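# Relay the office block to the lab bench, shut lab door

## Task

r1 begins inside the office and r2 in the corridor joining the office to the lab. Move the wooden block from the office bench onto the lab bench. The office door cannot be opened, but the office's service window onto the corridor is open for passing things through. The lab door can only be pushed open while someone keeps the release button on the office wall pressed. At the end the lab door must be closed, the block must rest on the lab bench without a robot holding it in place, and both grippers must have released it and backed away. Neither robot may fall over or be left leaning.

## Robot and tools

Robots: r1 and r2 are identical Hello Robot Stretch 3 units. Each has a two-wheel differential base (0.33 m long, 0.34 m wide, a passive omni wheel at the rear), a lift that raises the arm along a mast, and a telescoping arm that reaches out to the robot's right side. The base cannot strafe; to move the gripper forward or back you drive the base. Turning in place pivots about the point midway between the drive wheels, 0.05 m behind the front edge. With arm retracted and wrist folded the swept turning circle has radius 0.28 m; an unfolded level wrist reaches beyond it.

Frames: the base frame has its origin on the floor between the drive wheels, x forward, y left, z up. hand_pose is reported in this frame, located where closed fingertips meet; with all wrist joints at zero its x axis points up, y back along the arm toward the mast, z toward the rear. The odometry frame is the base frame where the robot stood at the start. Each robot reports in its own frames, so only images, lidar_m, wrist_depth_mm and head_depth_mm reveal where the robots are relative to one another.

execute_actions: argument actions is a list holding one action (or empty, which just returns state and images). The action is an object keyed by "r1" and/or "r2". Each robot entry may contain base, joints and contact_limits; all listed motions start together. base holds exactly one relative command, measured from the base's position in the latest reported state: translate_m (metres, -1 to 1, positive forward) or rotate_rad (radians, -3.2 to 3.2, positive counter-clockwise seen from above). joints holds absolute targets by name: lift_m 0 to 1.1 m (arm height); arm_m 0 to 0.52 m (extension); wrist_yaw_rad -1.345 to 4.42 (0 along the arm, positive toward the front, 3.0 folds over the base); wrist_pitch_rad -1.57 to 0.451 (0 level, negative tips fingers down); wrist_roll_rad -2.911 to 2.911 (0 fingers side by side); gripper_m -0.089 to 0.179 (larger is wider; actual fingertip gap is 0.007 to 0.025 smaller, zero below 0.007); head_pan_rad -3.953 to 1.73 (0 forward, positive left, -1.57 along the arm); head_tilt_rad -1.53 to 0.419 (negative down). contact_limits accepts only arm_m, an effort percentage 1 to 100 at which arm motion halts with contact_stop; it also caps holding force until the next action. cameras lists which images to return: r1_head_camera, r1_nav_camera, r1_wrist_camera, r2_head_camera, r2_nav_camera, r2_wrist_camera, or "all"; omitted/null means all, [] means none. A bad key or out-of-range number rejects the whole call. An action runs at most 15 s. Anything left out of an action may keep driving toward an old target unseen.

wait: seconds 0 to 10; commands nothing and returns state and images. zoom_image: camera name plus region [x0, y0, x1, y1] in pixels from the top-left of that camera's latest full image, at most 504 by 504. finished_scene: pass the number of the scene being ended; irreversible; do it only once the goal holds on its own.

Results: base_status and joint_status give how each motion ended: done (for the base, wheels turned the full amount even if slipping), off_target (stopped short, maybe still pushing), contact_stop (arm or lift met firm resistance and went slack until commanded again), time_out, torque_fault (a wrist servo overloaded and is limp for 10 s). If a stop is reported, remaining calls in that reply are skipped. on_its_own describes uncommanded behaviour; "held at" is a held target, not a position. motor_effort is percent of maximum, positive toward higher joint values, peak in brackets; readings carry fixed and random error. Positive wheel effort pushes forward. base_odometry counts wheel rotation; turned_by_wheels and turned_by_imu give turning since the previous result; base_tilt in degrees (forward/right positive, up to ~4 degrees fixed bias). lidar_m: 12 ranges in metres, 30-degree sectors, first straight ahead, counting counter-clockwise (4th left, 7th behind, 10th right), plane 0.17 m high, 0.15 to 12 m, "-" for nothing; it misses glass and thin legs, sees table legs not tops, and the robot's own parts may block sectors 5, 6, 9, 10. wrist_depth_mm (45 to 1000) and head_depth_mm (280 to 4000, sideways image) are 7x7 grids of median depth, row by row from top left.

Speed: the base reaches 0.30 m/s and 1.9 rad/s only when stowed (lift_m under 0.30, arm_m under 0.03, wrist_yaw_rad over 2.54); otherwise 0.10 m/s and 0.63 rad/s. Two robots given the same drive may differ by up to 2.5 cm per metre.

Gripping: command gripper_m below the object width (lower squeezes harder); release by going at least 0.02 above the touching value. Neither the reading nor done proves a grasp. Fold or unfold the wrist only with lift_m 0.32 to 0.95, pitch -0.4, roll near 0; once folded the lift may drop to 0.25. If yaw is below -0.4, keep pitch at -0.5 or lower.

Avoid: robots pressing or bumping each other (base contact plus a few mm more is a hard press and can end the run); arm pushes against immovable things with the gripper above about 0.45 m; repeated pushes after a contact_stop; driving while holding or hooking something fixed; snagging furniture, especially reversing. If tilting, undo the last move in small steps, free the gripper, and lower lift_m to about 0.2. Also avoid drops, slips, slamming the door and long hard pushes that trip wrist servos. Loose objects may occasionally get nudged. The robots keep executing while you think; fewer, shorter motions are better.

Each tool is called after "Request:" as name([rows], argument=value, ...), one row to a line, values as JSON.

## Session

Request:
execute_actions(actions=[])

Scene clock: 0.00 s.
r1.base_odometry: x=+0.000 y=+0.000 heading=+0.000 (m, m, rad; r1's odometry frame)
r1.turned_by_wheels: +0.000 (rad since the last result)
r1.turned_by_imu: +0.000 (rad since the last result)
r1.base_tilt: forward=-0.2 right=+1.9 (deg)
r1.lidar_m: 3.45 2.20 1.29 2.57 1.16 0.88 0.88 0.94 1.02 1.00 1.07 1.58
r1.head_depth_mm: 1919 2916 3316 3290 3330 3158 2129 / 1899 2897 3381 3366 3409 3179 2141 / 1904 2909 3393 3418 3456 3180 2114 / 1892 2916 3446 3510 3519 3198 2124 / 1895 2872 3512 3517 3590 3223 2134 / 1881 2855 3633 3632 3617 3192 2160 / 1883 2869 3636 3642 3703 2822 2180
r1.base_status: not commanded
r1.joint_positions: lift_m=+0.320 arm_m=+0.002 wrist_yaw_rad=+2.961 wrist_pitch_rad=-0.352 wrist_roll_rad=-0.006 gripper_m=+0.037 head_pan_rad=-0.020 head_tilt_rad=+0.007
r1.joint_status: not commanded
r1.motor_effort: left_wheel=+0 right_wheel=-1 lift_m=+23 arm_m=+0 wrist_yaw_rad=+1 wrist_pitch_rad=+4 wrist_roll_rad=+0 gripper_m=+0 head_pan_rad=+0 head_tilt_rad=+2 (%)
r1.hand_pose: x=+0.0204 y=+0.0816 z=+0.3473 quat_wxyz=(+0.186, +0.702, +0.061, +0.685) (m; r1's base frame)
r1.wrist_depth_mm: - - - - - - - / - - - - - - - / - - - - - - - / 817 - 863 880 909 928 936 / 671 - 728 697 716 733 743 / 561 - - 585 599 598 619 / 488 491 508 512 502 517 520
r2.base_odometry: x=+0.000 y=+0.000 heading=+0.000 (m, m, rad; r2's odometry frame)
r2.turned_by_wheels: +0.000 (rad since the last result)
r2.turned_by_imu: +0.000 (rad since the last result)
r2.base_tilt: forward=-0.3 right=-0.5 (deg)
r2.lidar_m: 1.81 1.11 0.98 0.99 0.95 0.85 0.85 0.77 0.72 0.77 0.92 1.52
r2.head_depth_mm: 1859 2866 3501 3513 3557 2857 1962 / 1884 2924 3643 3663 3696 2824 1952 / 1908 2957 3763 3804 3848 2794 1919 / 1910 2641 2799 2913 3059 2747 1935 / 1905 1917 2095 2242 2206 2313 1909 / 1676 1409 2062 - 1766 1857 1807 / 1363 1207 - - 1477 1537 1565
r2.base_status: not commanded
r2.joint_positions: lift_m=+0.389 arm_m=-0.001 wrist_yaw_rad=+2.862 wrist_pitch_rad=-0.388 wrist_roll_rad=+0.006 gripper_m=+0.037 head_pan_rad=-0.009 head_tilt_rad=-0.007
r2.joint_status: not commanded
r2.motor_effort: left_wheel=+0 right_wheel=+1 lift_m=+26 arm_m=+0 wrist_yaw_rad=+0 wrist_pitch_rad=+6 wrist_roll_rad=+0 gripper_m=+0 head_pan_rad=+0 head_tilt_rad=+1 (%)
r2.hand_pose: x=+0.0417 y=+0.0752 z=+0.4079 quat_wxyz=(+0.232, +0.708, +0.038, +0.666) (m; r2's base frame)
r2.wrist_depth_mm: - 933 940 938 921 914 891 / - - - 994 975 960 974 / - - - - - - - / 873 - - - - - - / 796 - 820 848 822 810 817 / 653 - 649 662 680 670 674 / 554 536 562 557 562 559 558
pictures: r1_head_camera (sideways: a quarter turn clockwise sets it upright), r1_nav_camera (sideways: a quarter turn counterclockwise sets it upright), r1_wrist_camera, r2_head_camera (sideways: a quarter turn clockwise sets it upright), r2_nav_camera (sideways: a quarter turn counterclockwise sets it upright), r2_wrist_camera
Images, in order (width x height): r1_head_camera 896x504, r1_nav_camera 672x504, r1_wrist_camera 644x364, r2_head_camera 896x504, r2_nav_camera 672x504, r2_wrist_camera 644x364.

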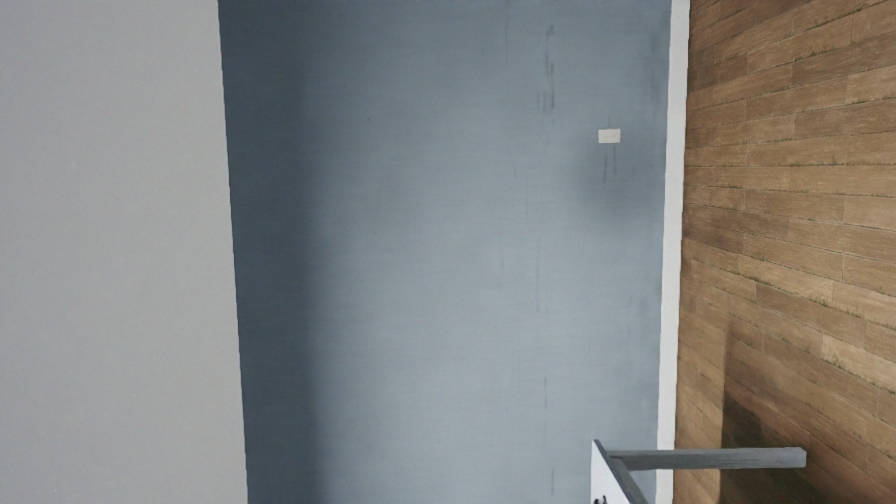

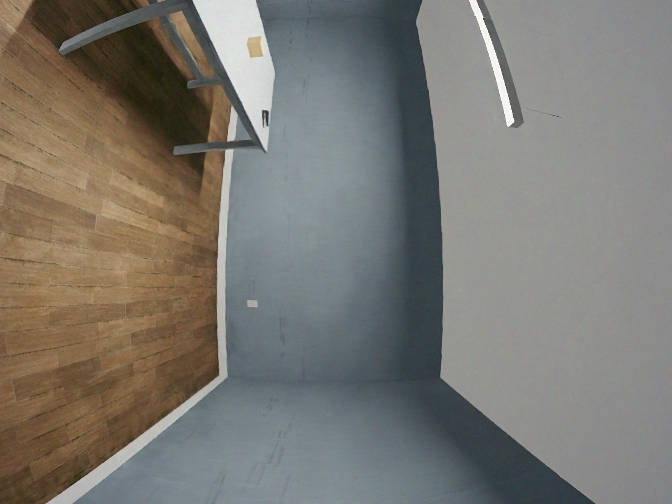

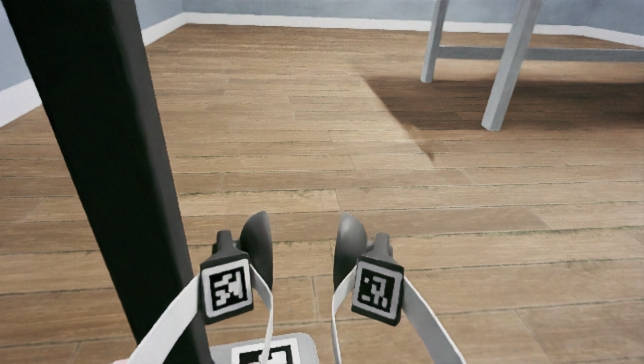

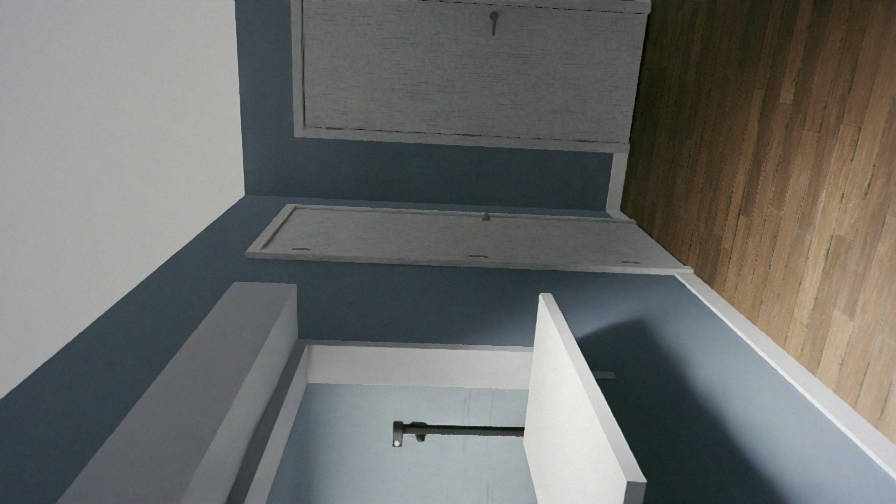

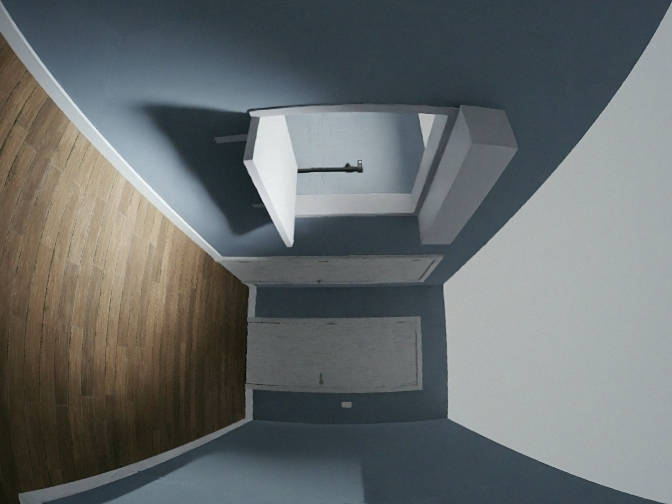

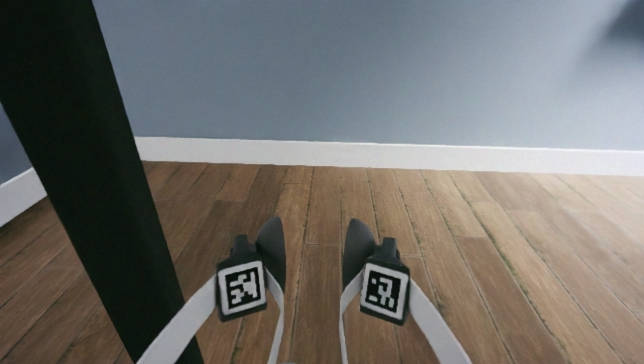

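Request:
execute_actions([
  {"r1":{"joints":{"head_pan_rad":1.2,"head_tilt_rad":-0.3}},"r2":{"joints":{"head_pan_rad":1.0,"head_tilt_rad":-0.2}}},
], cameras=["r1_head_camera","r1_nav_camera","r2_head_camera","r2_nav_camera"])

Request:
execute_actions([
  {"r1":{"joints":{"head_pan_rad":-2.5}},"r2":{"joints":{"head_pan_rad":-1.2}}},
], cameras=["r1_head_camera","r1_nav_camera","r2_head_camera","r2_nav_camera"])

Scene clock: 5.80 s.
r1.base_odometry: x=+0.000 y=+0.000 heading=+0.000 (m, m, rad; r1's odometry frame)
r1.turned_by_wheels: +0.000 (rad since the last result)
r1.turned_by_imu: +0.000 (rad since the last result)
r1.base_tilt: forward=-0.2 right=+1.9 (deg)
r1.lidar_m: 3.45 2.19 1.30 2.57 1.17 0.88 0.88 0.94 1.01 1.00 1.07 1.58
r1.head_depth_mm: 3692 3977 - 1712 2203 1672 1460 / 3622 3824 - 1922 2325 1863 1468 / 3528 3743 3996 - 2587 1866 1473 / 3437 3615 3913 3921 2608 1887 1479 / 3333 3561 3782 3936 2629 1886 1490 / 3274 3443 3709 3824 2644 1907 1488 / 3187 3417 3619 3705 2669 1921 1495
r1.base_status: not commanded
r1.joint_positions: lift_m=+0.320 arm_m=+0.002 wrist_yaw_rad=+2.961 wrist_pitch_rad=-0.352 wrist_roll_rad=-0.006 gripper_m=+0.037 head_pan_rad=+1.193 head_tilt_rad=-0.296
r1.joint_status: all done
r1.motor_effort: left_wheel=+0(0) right_wheel=+0(1) lift_m=+23(23) arm_m=+0(0) wrist_yaw_rad=+1(0) wrist_pitch_rad=+4(4) wrist_roll_rad=+0(0) gripper_m=-1(0) head_pan_rad=+2(28) head_tilt_rad=-2(27) (%)
r1.hand_pose: x=+0.0204 y=+0.0816 z=+0.3473 quat_wxyz=(+0.186, +0.702, +0.061, +0.685) (m; r1's base frame)
r1.wrist_depth_mm: - - - - - - - / - - - - - - - / - - - - - - - / 813 - 856 892 899 925 931 / 674 - 714 704 722 722 740 / 562 - - 583 597 599 615 / 486 490 512 516 510 515 521
r2.base_odometry: x=+0.000 y=+0.000 heading=+0.000 (m, m, rad; r2's odometry frame)
r2.turned_by_wheels: +0.000 (rad since the last result)
r2.turned_by_imu: +0.001 (rad since the last result)
r2.base_tilt: forward=-0.3 right=-0.5 (deg)
r2.lidar_m: 1.81 1.10 0.98 0.99 0.96 0.85 0.85 0.78 0.71 0.77 0.92 1.51
r2.head_depth_mm: 924 975 1030 1088 1157 1236 1318 / 901 950 1000 1057 1120 1189 1266 / 882 924 973 1026 1086 1152 1231 / 858 902 945 993 1048 1111 1186 / 838 876 918 969 1021 1080 1149 / 819 855 896 941 994 1043 1109 / 797 834 874 916 963 1017 1076
r2.base_status: not commanded
r2.joint_positions: lift_m=+0.389 arm_m=-0.001 wrist_yaw_rad=+2.862 wrist_pitch_rad=-0.388 wrist_roll_rad=+0.006 gripper_m=+0.037 head_pan_rad=+0.993 head_tilt_rad=-0.197
r2.joint_status: all done
r2.motor_effort: left_wheel=+0(0) right_wheel=+0(0) lift_m=+26(26) arm_m=+0(1) wrist_yaw_rad=+0(0) wrist_pitch_rad=+6(6) wrist_roll_rad=+0(1) gripper_m=-1(0) head_pan_rad=+4(48) head_tilt_rad=-2(14) (%)
r2.hand_pose: x=+0.0417 y=+0.0752 z=+0.4079 quat_wxyz=(+0.232, +0.708, +0.038, +0.666) (m; r2's base frame)
r2.wrist_depth_mm: - 941 928 926 910 893 891 / - - - 973 969 970 963 / - - - - - - - / 869 - - - - - - / 786 - 807 848 811 826 810 / 652 - 663 663 674 674 673 / 554 535 556 562 561 568 567
pictures: r1_head_camera (sideways: a quarter turn clockwise sets it upright), r1_nav_camera (sideways: a quarter turn counterclockwise sets it upright), r2_head_camera (sideways: a quarter turn clockwise sets it upright), r2_nav_camera (sideways: a quarter turn counterclockwise sets it upright)
Images, in order (width x height): r1_head_camera 896x504, r1_nav_camera 672x504, r2_head_camera 896x504, r2_nav_camera 672x504.

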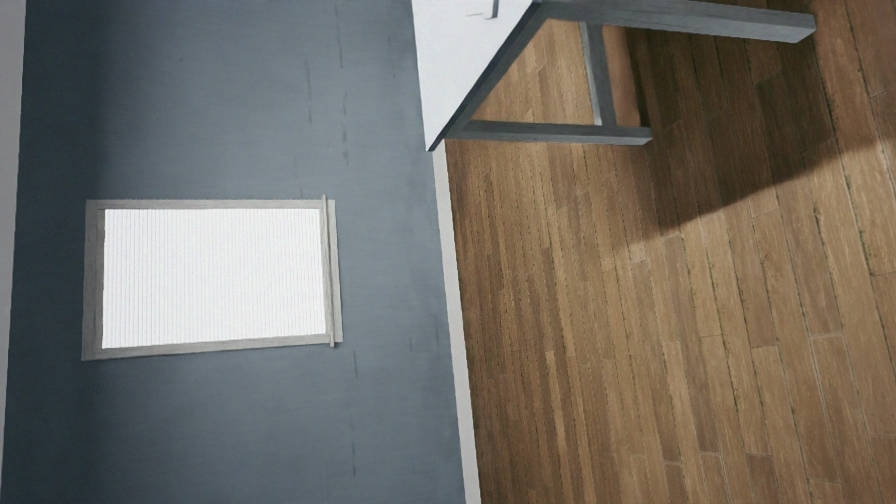

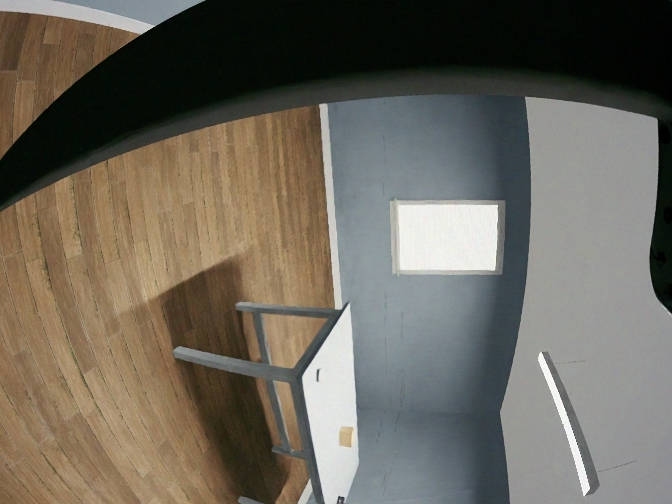

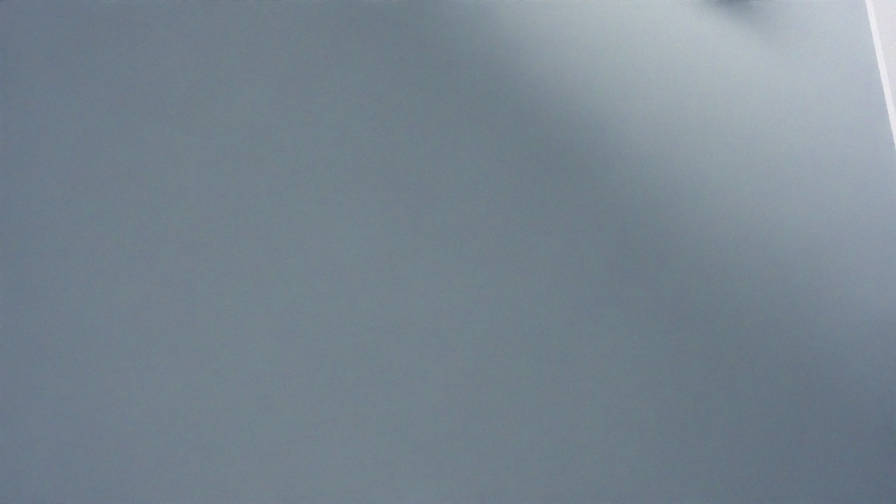

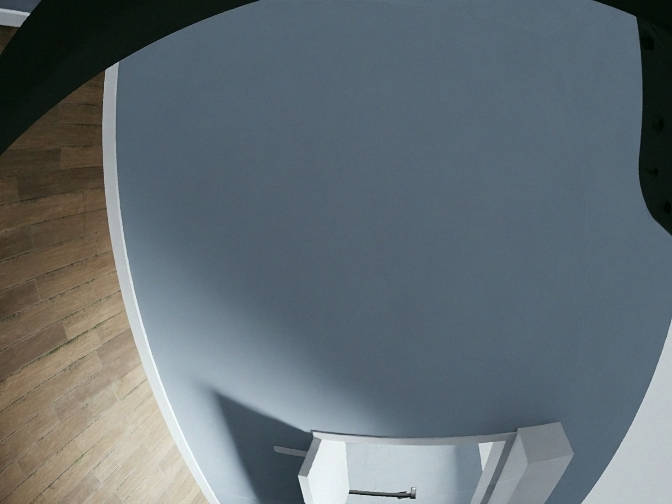

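Scene clock: 8.10 s.
r1.base_odometry: x=+0.000 y=+0.000 heading=+0.000 (m, m, rad; r1's odometry frame)
r1.turned_by_wheels: +0.000 (rad since the last result)
r1.turned_by_imu: +0.000 (rad since the last result)
r1.base_tilt: forward=-0.1 right=+1.9 (deg)
r1.lidar_m: 3.45 2.20 1.30 2.57 1.17 0.88 0.88 0.94 1.02 1.00 1.07 1.58
r1.head_depth_mm: 803 843 885 935 990 1051 1121 / 873 918 970 1030 1093 1164 1249 / 971 999 1059 1136 1218 1301 1381 / 1076 1141 1227 1313 1407 1534 1476 / 1094 1149 1207 1274 1353 1439 1436 / 1002 1047 1100 1152 1212 1282 1344 / 928 964 1007 1053 1108 1159 1226
r1.base_status: not commanded
r1.joint_positions: lift_m=+0.320 arm_m=+0.002 wrist_yaw_rad=+2.961 wrist_pitch_rad=-0.352 wrist_roll_rad=-0.006 gripper_m=+0.037 head_pan_rad=-2.493 head_tilt_rad=-0.296
r1.joint_status: all done
r1.motor_effort: left_wheel=+0(0) right_wheel=+0(0) lift_m=+23(23) arm_m=+0(0) wrist_yaw_rad=-1(0) wrist_pitch_rad=+4(4) wrist_roll_rad=+0(0) gripper_m=+0(0) head_pan_rad=-2(28) head_tilt_rad=-2(2) (%)
r1.hand_pose: x=+0.0204 y=+0.0816 z=+0.3473 quat_wxyz=(+0.186, +0.702, +0.061, +0.685) (m; r1's base frame)
r1.wrist_depth_mm: - - - - - - - / - - - - - - - / - - - - - - - / 811 - 854 877 899 932 930 / 668 - 708 699 718 730 754 / 565 - - 582 600 604 606 / 489 495 511 514 508 517 522
r2.base_odometry: x=+0.000 y=+0.000 heading=+0.000 (m, m, rad; r2's odometry frame)
r2.turned_by_wheels: +0.000 (rad since the last result)
r2.turned_by_imu: +0.000 (rad since the last result)
r2.base_tilt: forward=-0.3 right=-0.4 (deg)
r2.lidar_m: 1.82 1.11 0.98 0.99 0.95 0.85 0.85 0.77 0.71 0.77 0.92 1.51
r2.head_depth_mm: 688 710 733 758 782 813 840 / 740 765 792 822 855 888 922 / 805 834 867 901 938 980 1023 / 855 891 936 979 1030 1083 1146 / 847 885 929 980 1035 1097 1158 / 964 1013 1063 1124 1188 1266 1353 / 1083 1151 1222 1297 1389 1489 1456
r2.base_status: not commanded
r2.joint_positions: lift_m=+0.389 arm_m=-0.001 wrist_yaw_rad=+2.862 wrist_pitch_rad=-0.388 wrist_roll_rad=+0.006 gripper_m=+0.037 head_pan_rad=-1.193 head_tilt_rad=-0.197
r2.joint_status: all done
r2.motor_effort: left_wheel=+0(0) right_wheel=+0(0) lift_m=+27(26) arm_m=+0(1) wrist_yaw_rad=+0(0) wrist_pitch_rad=+6(6) wrist_roll_rad=+0(0) gripper_m=+0(0) head_pan_rad=-3(48) head_tilt_rad=-1(2) (%)
r2.hand_pose: x=+0.0417 y=+0.0752 z=+0.4079 quat_wxyz=(+0.232, +0.708, +0.038, +0.666) (m; r2's base frame)
r2.wrist_depth_mm: - 939 922 921 908 899 880 / - - - 986 983 969 980 / - - - - - - - / 887 - - - - - - / 787 - 843 855 832 823 840 / 648 - 655 663 686 674 673 / 547 537 561 565 566 556 573
pictures: r1_head_camera (sideways: a quarter turn clockwise sets it upright), r1_nav_camera (sideways: a quarter turn counterclockwise sets it upright), r2_head_camera (sideways: a quarter turn clockwise sets it upright), r2_nav_camera (sideways: a quarter turn counterclockwise sets it upright)
Images, in order (width x height): r1_head_camera 896x504, r1_nav_camera 672x504, r2_head_camera 896x504, r2_nav_camera 672x504.

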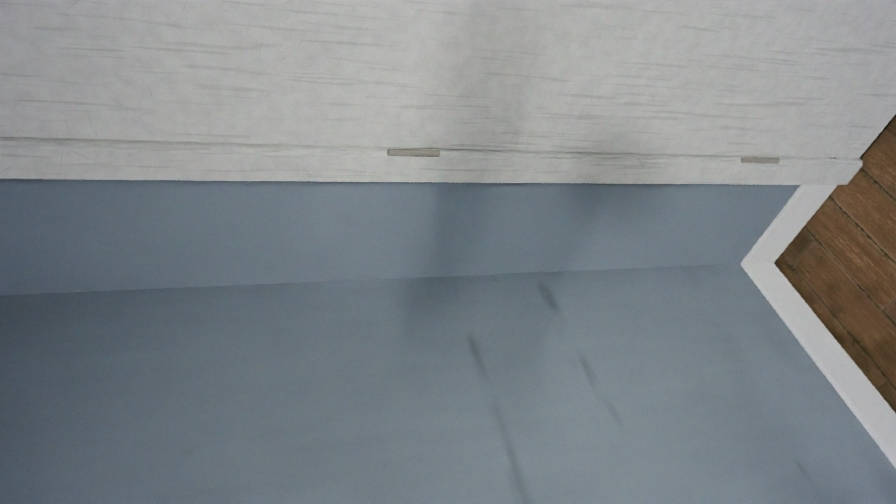

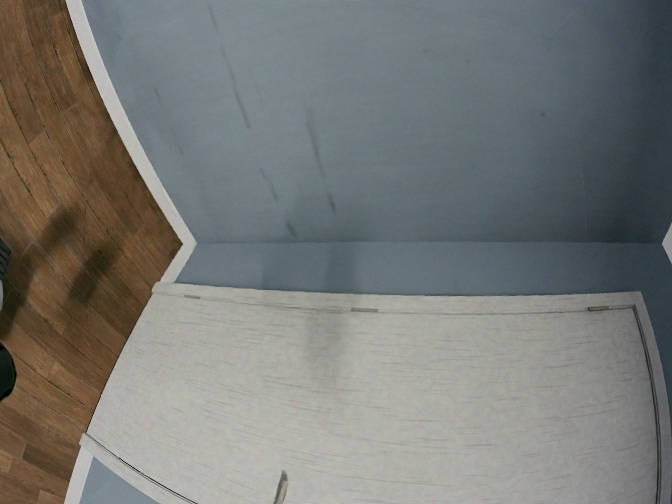

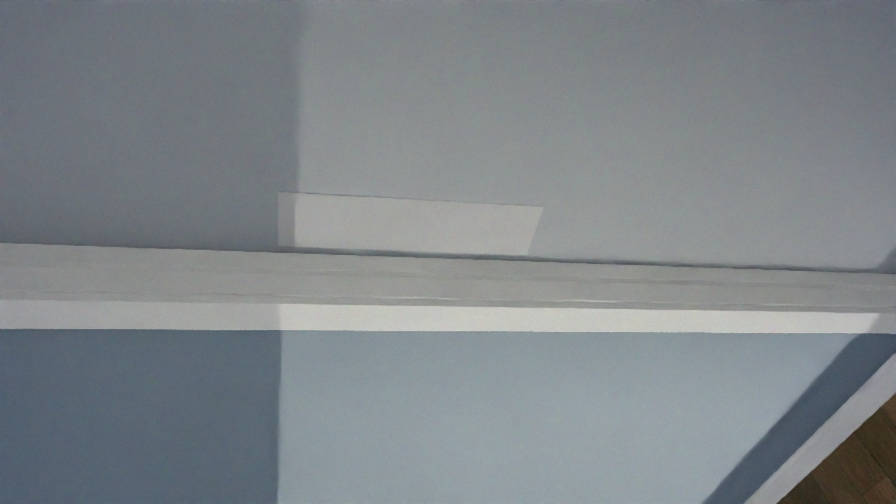

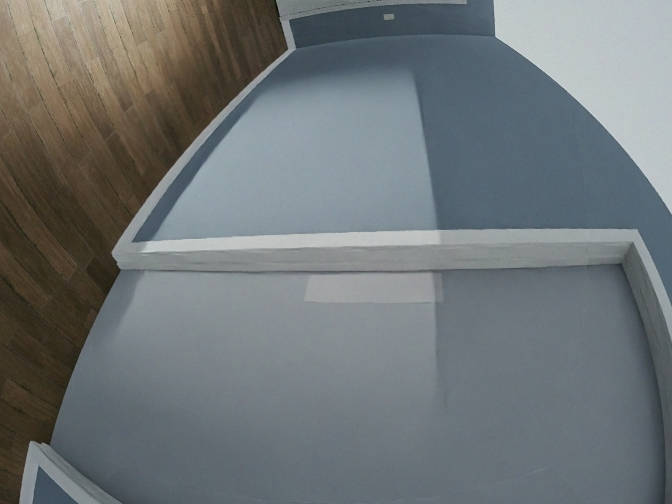

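Request:
execute_actions([
  {"r1":{"joints":{"head_pan_rad":-3.7,"head_tilt_rad":-0.3}},"r2":{"joints":{"head_pan_rad":-2.2,"head_tilt_rad":-0.4}}},
], cameras=["r1_head_camera","r1_nav_camera","r2_head_camera","r2_nav_camera"])

Scene clock: 13.83 s.
r1.base_odometry: x=+0.000 y=+0.000 heading=+0.000 (m, m, rad; r1's odometry frame)
r1.turned_by_wheels: +0.000 (rad since the last result)
r1.turned_by_imu: +0.000 (rad since the last result)
r1.base_tilt: forward=-0.2 right=+1.9 (deg)
r1.lidar_m: 3.45 2.20 1.30 2.57 1.16 0.88 0.87 0.94 1.02 1.00 1.07 1.58
r1.head_depth_mm: 948 1012 1082 1172 1267 1379 1432 / 902 963 1024 1101 1187 1288 1378 / 857 910 969 1038 1119 1202 1298 / 823 869 921 988 1054 1136 1229 / 789 829 880 933 997 1066 1141 / 752 783 817 866 920 985 1055 / 706 743 786 831 882 938 1000
r1.base_status: not commanded
r1.joint_positions: lift_m=+0.320 arm_m=+0.002 wrist_yaw_rad=+2.961 wrist_pitch_rad=-0.352 wrist_roll_rad=-0.006 gripper_m=+0.037 head_pan_rad=-3.693 head_tilt_rad=-0.296
r1.joint_status: all done
r1.motor_effort: left_wheel=+0(0) right_wheel=+0(0) lift_m=+23(23) arm_m=+0(0) wrist_yaw_rad=+0(0) wrist_pitch_rad=+4(4) wrist_roll_rad=+0(0) gripper_m=-1(0) head_pan_rad=-2(28) head_tilt_rad=-2(2) (%)
r1.hand_pose: x=+0.0204 y=+0.0816 z=+0.3473 quat_wxyz=(+0.186, +0.702, +0.061, +0.685) (m; r1's base frame)
r1.wrist_depth_mm: - - - - - - - / - - - - - - - / - - - - - - - / 812 - 854 878 897 914 947 / 668 - 718 700 723 722 746 / 563 - - 577 600 599 621 / 488 486 514 512 509 519 526
r2.base_odometry: x=+0.000 y=+0.000 heading=+0.000 (m, m, rad; r2's odometry frame)
r2.turned_by_wheels: +0.000 (rad since the last result)
r2.turned_by_imu: +0.001 (rad since the last result)
r2.base_tilt: forward=-0.3 right=-0.5 (deg)
r2.lidar_m: 1.82 1.11 0.98 0.99 0.96 0.85 0.85 0.77 0.72 0.77 0.92 1.52
r2.head_depth_mm: 626 684 752 836 941 1082 1228 / 607 661 727 804 900 1025 1191 / 578 633 692 767 861 977 1122 / 631 678 732 793 874 976 1095 / 627 678 738 809 896 1002 1137 / 611 657 714 782 859 960 1080 / 595 641 693 757 829 921 1035
r2.base_status: not commanded
r2.joint_positions: lift_m=+0.389 arm_m=-0.001 wrist_yaw_rad=+2.862 wrist_pitch_rad=-0.388 wrist_roll_rad=+0.006 gripper_m=+0.037 head_pan_rad=-2.193 head_tilt_rad=-0.395
r2.joint_status: all done
r2.motor_effort: left_wheel=+0(1) right_wheel=+0(0) lift_m=+26(27) arm_m=-1(0) wrist_yaw_rad=+0(0) wrist_pitch_rad=+6(6) wrist_roll_rad=+0(0) gripper_m=+0(0) head_pan_rad=-3(46) head_tilt_rad=-2(19) (%)
r2.hand_pose: x=+0.0417 y=+0.0752 z=+0.4079 quat_wxyz=(+0.232, +0.708, +0.038, +0.666) (m; r2's base frame)
r2.wrist_depth_mm: - 947 936 924 915 901 879 / - - - 997 974 955 961 / - - - - - - - / 885 - - - - - - / 797 - 822 837 832 827 829 / 651 - 666 660 681 665 679 / 550 542 556 562 561 567 561
pictures: r1_head_camera (sideways: a quarter turn clockwise sets it upright), r1_nav_camera (sideways: a quarter turn counterclockwise sets it upright), r2_head_camera (sideways: a quarter turn clockwise sets it upright), r2_nav_camera (sideways: a quarter turn counterclockwise sets it upright)
Images, in order (width x height): r1_head_camera 896x504, r1_nav_camera 672x504, r2_head_camera 896x504, r2_nav_camera 672x504.

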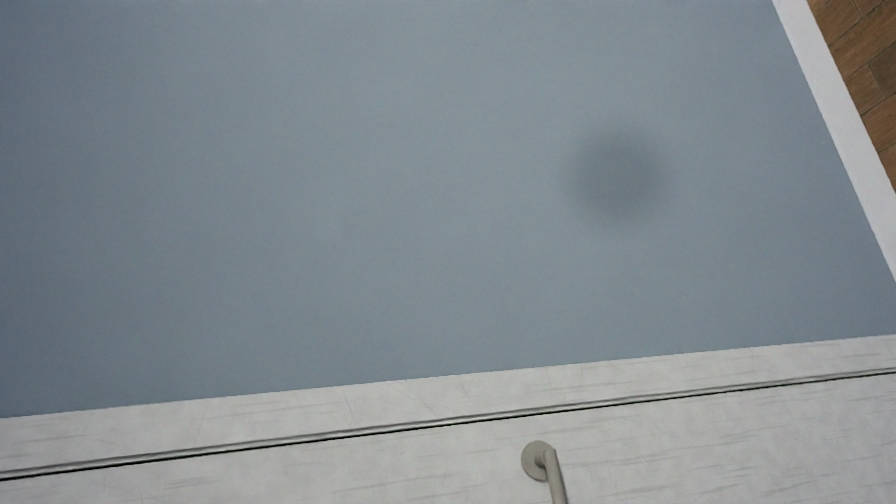

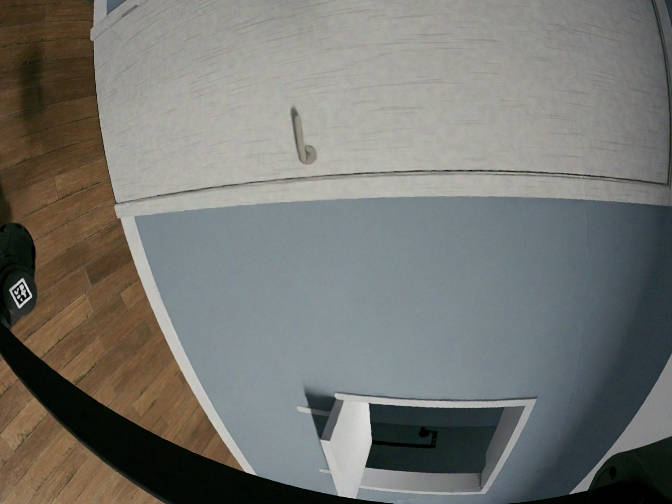

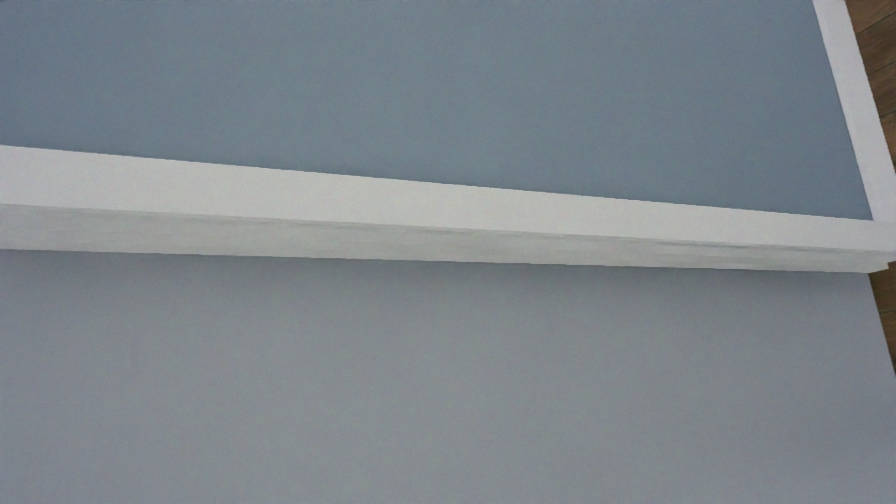

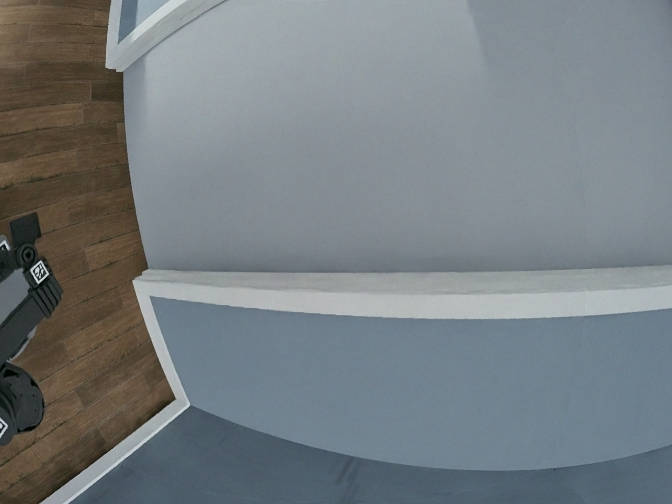

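Request:
execute_actions([
  {"r1":{"joints":{"head_pan_rad":0.7,"head_tilt_rad":-0.35}},"r2":{"joints":{"head_pan_rad":1.6,"head_tilt_rad":-0.3}}},
], cameras=["r1_head_camera","r1_nav_camera","r2_head_camera","r2_nav_camera"])

Request:
execute_actions([
  {"r1":{"joints":{"head_pan_rad":1.73,"head_tilt_rad":-0.1}}},
], cameras=["r1_head_camera","r1_nav_camera"])

Request:
execute_actions([
  {"r1":{"joints":{"head_pan_rad":-1.0,"head_tilt_rad":-0.1}}},
], cameras=["r1_nav_camera"])

Scene clock: 23.60 s.
r1.base_odometry: x=+0.000 y=+0.000 heading=+0.000 (m, m, rad; r1's odometry frame)
r1.turned_by_wheels: +0.000 (rad since the last result)
r1.turned_by_imu: +0.001 (rad since the last result)
r1.base_tilt: forward=-0.1 right=+1.9 (deg)
r1.lidar_m: 3.44 2.20 1.30 2.56 1.16 0.88 0.88 0.94 1.02 1.00 1.07 1.58
r1.head_depth_mm: 3344 3526 3695 3171 2381 1752 1403 / 3663 3854 - 2983 2371 1765 1414 / - - - 1952 2397 1782 1412 / - - - 1668 2409 1763 1413 / - - - 1542 2195 1719 1419 / 3768 - - 1839 2189 1801 1423 / 3518 3737 3889 3545 2480 1810 1430
r1.base_status: not commanded
r1.joint_positions: lift_m=+0.320 arm_m=+0.002 wrist_yaw_rad=+2.961 wrist_pitch_rad=-0.352 wrist_roll_rad=-0.006 gripper_m=+0.037 head_pan_rad=+0.693 head_tilt_rad=-0.345
r1.joint_status: all done
r1.motor_effort: left_wheel=+0(0) right_wheel=+0(0) lift_m=+24(23) arm_m=+0(0) wrist_yaw_rad=+0(0) wrist_pitch_rad=+4(4) wrist_roll_rad=+0(0) gripper_m=+0(0) head_pan_rad=+3(29) head_tilt_rad=-2(10) (%)
r1.hand_pose: x=+0.0204 y=+0.0816 z=+0.3473 quat_wxyz=(+0.186, +0.702, +0.061, +0.685) (m; r1's base frame)
r1.wrist_depth_mm: - - - - - - - / - - - - - - - / - - - - - - - / 832 - 855 881 903 933 953 / 668 - 711 720 727 722 752 / 565 - - 580 595 603 618 / 485 491 510 515 510 521 528
r2.base_odometry: x=+0.000 y=+0.000 heading=+0.000 (m, m, rad; r2's odometry frame)
r2.turned_by_wheels: +0.000 (rad since the last result)
r2.turned_by_imu: +0.001 (rad since the last result)
r2.base_tilt: forward=-0.3 right=-0.5 (deg)
r2.lidar_m: 1.81 1.11 0.98 0.99 0.96 0.85 0.85 0.77 0.72 0.77 0.92 1.52
r2.head_depth_mm: 779 823 872 926 993 1066 1149 / 808 856 910 972 1045 1121 1215 / 838 890 951 1015 1095 1182 1273 / 874 929 993 1062 1147 1243 1332 / 906 967 1037 1117 1209 1322 1379 / 946 1012 1088 1180 1283 1408 1369 / 986 1062 1144 1217 1309 1423 1385
r2.base_status: not commanded
r2.joint_positions: lift_m=+0.389 arm_m=-0.001 wrist_yaw_rad=+2.862 wrist_pitch_rad=-0.388 wrist_roll_rad=+0.006 gripper_m=+0.037 head_pan_rad=+1.593 head_tilt_rad=-0.310
r2.joint_status: all done
r2.motor_effort: left_wheel=+1(0) right_wheel=+0(0) lift_m=+26(26) arm_m=+0(0) wrist_yaw_rad=+0(0) wrist_pitch_rad=+6(6) wrist_roll_rad=+0(0) gripper_m=+0(0) head_pan_rad=+4(48) head_tilt_rad=+4(12) (%)
r2.hand_pose: x=+0.0417 y=+0.0752 z=+0.4079 quat_wxyz=(+0.232, +0.708, +0.038, +0.666) (m; r2's base frame)
r2.wrist_depth_mm: - 947 934 919 897 895 889 / - - - - 991 981 964 / - - - - - - - / 886 - - - - - - / 786 - 825 837 815 835 825 / 648 - 654 669 690 675 665 / 547 544 554 567 562 560 571
pictures: r1_head_camera (sideways: a quarter turn clockwise sets it upright), r1_nav_camera (sideways: a quarter turn counterclockwise sets it upright), r2_head_camera (sideways: a quarter turn clockwise sets it upright), r2_nav_camera (sideways: a quarter turn counterclockwise sets it upright)
Images, in order (width x height): r1_head_camera 896x504, r1_nav_camera 672x504, r2_head_camera 896x504, r2_nav_camera 672x504.

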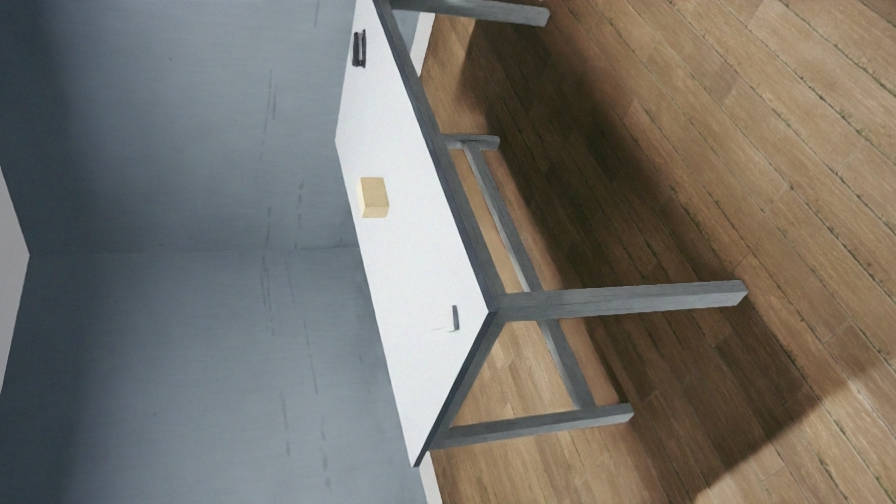

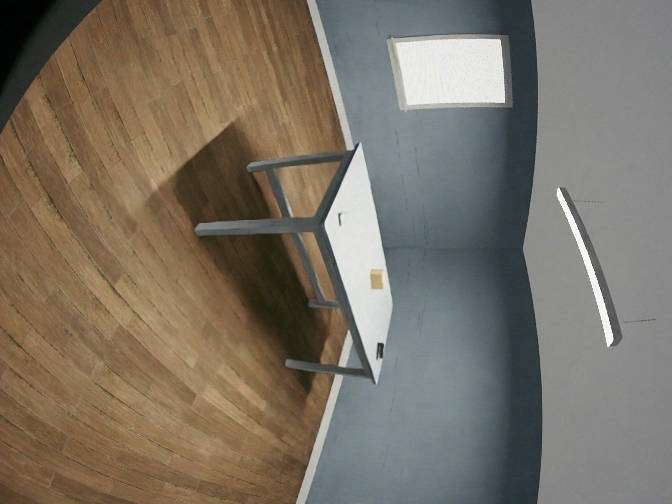

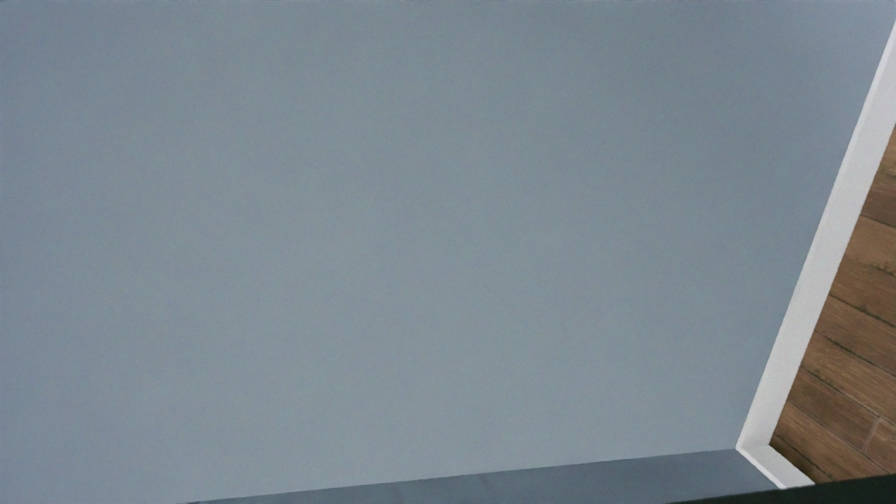

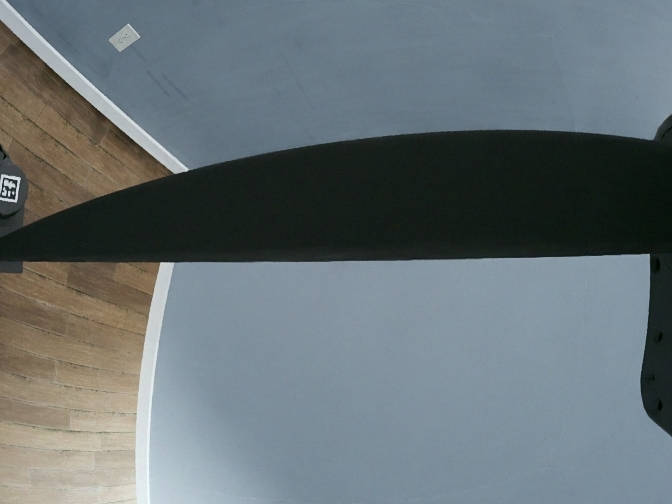

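Scene clock: 24.70 s.
r1.base_odometry: x=+0.000 y=+0.000 heading=+0.000 (m, m, rad; r1's odometry frame)
r1.turned_by_wheels: +0.000 (rad since the last result)
r1.turned_by_imu: +0.000 (rad since the last result)
r1.base_tilt: forward=-0.1 right=+1.9 (deg)
r1.lidar_m: 3.44 2.20 1.30 2.57 1.17 0.88 0.88 0.94 1.02 1.00 1.07 1.57
r1.head_depth_mm: - 3486 3498 3683 3675 2434 1772 / - 3511 3663 3782 3802 2465 1782 / - 3645 3719 3857 3904 2471 1783 / - 3197 3243 3303 3271 2498 1783 / - 2294 2308 2315 2345 2238 1788 / - 1815 - 2153 1744 1912 1811 / - - - - - - -
r1.base_status: not commanded
r1.joint_positions: lift_m=+0.320 arm_m=+0.002 wrist_yaw_rad=+2.961 wrist_pitch_rad=-0.352 wrist_roll_rad=-0.006 gripper_m=+0.037 head_pan_rad=+1.703 head_tilt_rad=-0.112
r1.joint_status: head_pan_rad off_target (ended at +1.703, target +1.730); the others done
joint sent to its limit — the command would take r1.head_pan_rad past its upper limit, so that joint was sent only as far as its limit.
r1.motor_effort: left_wheel=+0(0) right_wheel=+0(0) lift_m=+23(24) arm_m=+0(0) wrist_yaw_rad=+1(0) wrist_pitch_rad=+4(4) wrist_roll_rad=+0(0) gripper_m=-1(0) head_pan_rad=+3(28) head_tilt_rad=+7(28) (%)
r1.hand_pose: x=+0.0204 y=+0.0816 z=+0.3473 quat_wxyz=(+0.186, +0.702, +0.061, +0.685) (m; r1's base frame)
r1.wrist_depth_mm: - - - - - - - / - - - - - - - / - - - - - - - / 815 - 863 876 899 915 940 / 664 - 726 703 734 723 736 / 563 - - 585 606 601 613 / 484 491 506 513 507 511 519
r2.base_odometry: x=+0.000 y=+0.000 heading=+0.000 (m, m, rad; r2's odometry frame)
r2.turned_by_wheels: +0.000 (rad since the last result)
r2.turned_by_imu: +0.000 (rad since the last result)
r2.base_tilt: forward=-0.2 right=-0.5 (deg)
r2.lidar_m: 1.82 1.11 0.98 0.99 0.95 0.84 0.85 0.77 0.72 0.77 0.92 1.52
r2.head_depth_mm: 780 821 872 931 994 1066 1148 / 806 856 908 971 1042 1126 1217 / 839 887 947 1016 1090 1181 1273 / 872 925 989 1064 1150 1247 1323 / 907 971 1036 1119 1205 1323 1377 / 945 1013 1086 1181 1280 1407 1369 / 987 1058 1143 1223 1310 1424 1383
r2.base_status: not commanded
r2.joint_positions: lift_m=+0.389 arm_m=-0.001 wrist_yaw_rad=+2.862 wrist_pitch_rad=-0.388 wrist_roll_rad=+0.006 gripper_m=+0.037 head_pan_rad=+1.593 head_tilt_rad=-0.310
r2.joint_status: not commanded
r2.motor_effort: left_wheel=+0(1) right_wheel=+0(1) lift_m=+26(26) arm_m=-1(0) wrist_yaw_rad=+0(0) wrist_pitch_rad=+6(6) wrist_roll_rad=+0(0) gripper_m=-1(0) head_pan_rad=+5(5) head_tilt_rad=+4(5) (%)
r2.hand_pose: x=+0.0417 y=+0.0752 z=+0.4079 quat_wxyz=(+0.232, +0.708, +0.038, +0.666) (m; r2's base frame)
r2.wrist_depth_mm: - 942 932 923 920 917 891 / - - - - 989 989 961 / - - - - - - - / 891 - - - - - - / 790 - 838 839 803 839 818 / 648 - 663 663 688 675 660 / 551 537 558 567 567 568 571
pictures: r1_head_camera (sideways: a quarter turn clockwise sets it upright), r1_nav_camera (sideways: a quarter turn counterclockwise sets it upright)
Images, in order (width x height): r1_head_camera 896x504, r1_nav_camera 672x504.

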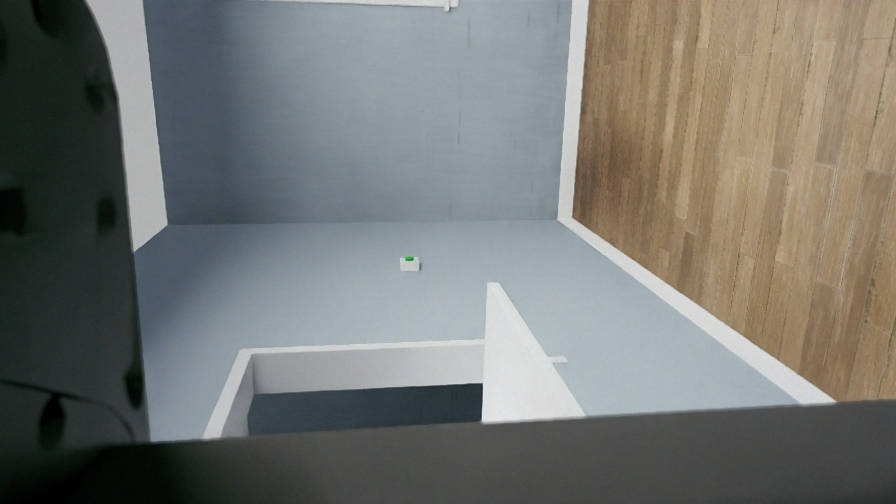

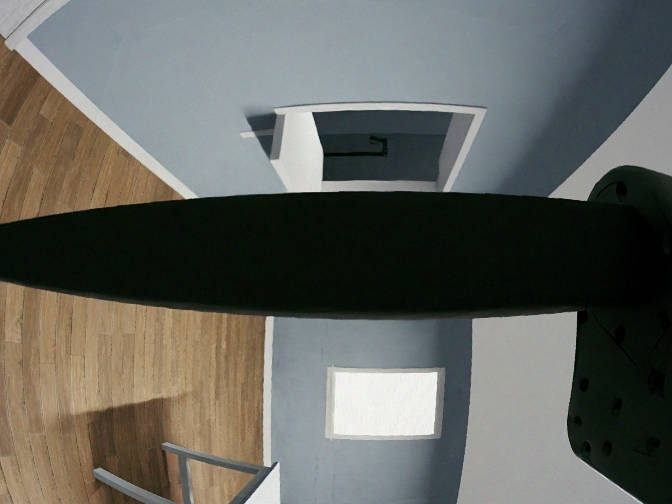

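Scene clock: 26.53 s.
r1.base_odometry: x=+0.000 y=+0.000 heading=+0.000 (m, m, rad; r1's odometry frame)
r1.turned_by_wheels: +0.000 (rad since the last result)
r1.turned_by_imu: +0.000 (rad since the last result)
r1.base_tilt: forward=-0.1 right=+1.9 (deg)
r1.lidar_m: 3.45 2.21 1.30 2.57 1.16 0.88 0.87 0.94 1.01 1.00 1.07 1.58
r1.head_depth_mm: 932 955 972 997 1022 1047 1078 / 1006 1031 1057 1085 1112 1141 1181 / 1095 1122 1149 1184 1220 1257 1298 / 1201 1231 1273 1307 1350 1400 1456 / 1320 1368 1423 1466 1511 1575 1611 / 1474 1528 1591 1661 1732 1805 1758 / 1685 1749 1829 1914 2001 2103 1827
r1.base_status: not commanded
r1.joint_positions: lift_m=+0.320 arm_m=+0.002 wrist_yaw_rad=+2.961 wrist_pitch_rad=-0.352 wrist_roll_rad=-0.006 gripper_m=+0.037 head_pan_rad=-0.993 head_tilt_rad=-0.112
r1.joint_status: all done
r1.motor_effort: left_wheel=+0(0) right_wheel=+0(0) lift_m=+23(23) arm_m=+0(0) wrist_yaw_rad=+0(0) wrist_pitch_rad=+4(4) wrist_roll_rad=+0(0) gripper_m=+0(0) head_pan_rad=-2(31) head_tilt_rad=+7(7) (%)
r1.hand_pose: x=+0.0204 y=+0.0816 z=+0.3473 quat_wxyz=(+0.186, +0.702, +0.061, +0.685) (m; r1's base frame)
r1.wrist_depth_mm: - - - - - - - / - - - - - - - / - - - - - - - / 813 - 848 882 893 911 942 / 671 - 717 706 722 741 741 / 564 - - 585 598 600 613 / 483 484 510 520 502 521 522
r2.base_odometry: x=+0.000 y=+0.000 heading=+0.000 (m, m, rad; r2's odometry frame)
r2.turned_by_wheels: +0.000 (rad since the last result)
r2.turned_by_imu: +0.000 (rad since the last result)
r2.base_tilt: forward=-0.3 right=-0.5 (deg)
r2.lidar_m: 1.82 1.11 0.98 0.99 0.95 0.85 0.85 0.78 0.71 0.77 0.92 1.52
r2.head_depth_mm: 780 823 873 930 992 1067 1151 / 808 857 911 970 1037 1121 1213 / 838 888 947 1015 1090 1178 1277 / 869 929 991 1065 1150 1250 1331 / 910 968 1035 1116 1213 1328 1378 / 945 1015 1084 1175 1276 1402 1371 / 986 1059 1141 1226 1302 1415 1383
r2.base_status: not commanded
r2.joint_positions: lift_m=+0.389 arm_m=-0.001 wrist_yaw_rad=+2.862 wrist_pitch_rad=-0.388 wrist_roll_rad=+0.006 gripper_m=+0.037 head_pan_rad=+1.593 head_tilt_rad=-0.310
r2.joint_status: not commanded
r2.motor_effort: left_wheel=+0(0) right_wheel=+1(0) lift_m=+26(26) arm_m=-1(1) wrist_yaw_rad=+0(0) wrist_pitch_rad=+6(6) wrist_roll_rad=+0(0) gripper_m=+0(0) head_pan_rad=+5(4) head_tilt_rad=+5(4) (%)
r2.hand_pose: x=+0.0417 y=+0.0752 z=+0.4079 quat_wxyz=(+0.232, +0.708, +0.038, +0.666) (m; r2's base frame)
r2.wrist_depth_mm: - 953 923 922 904 890 895 / - - - 995 980 986 967 / - - - - - - - / 896 - - - - - - / 787 - 821 838 807 831 822 / 654 - 654 658 681 670 673 / 550 536 563 563 557 564 573
pictures: r1_nav_camera (sideways: a quarter turn counterclockwise sets it upright)
Images, in order (width x height): r1_nav_camera 672x504.

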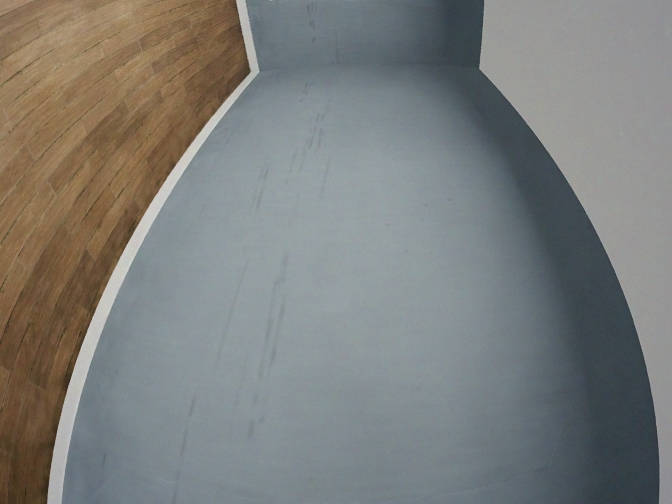

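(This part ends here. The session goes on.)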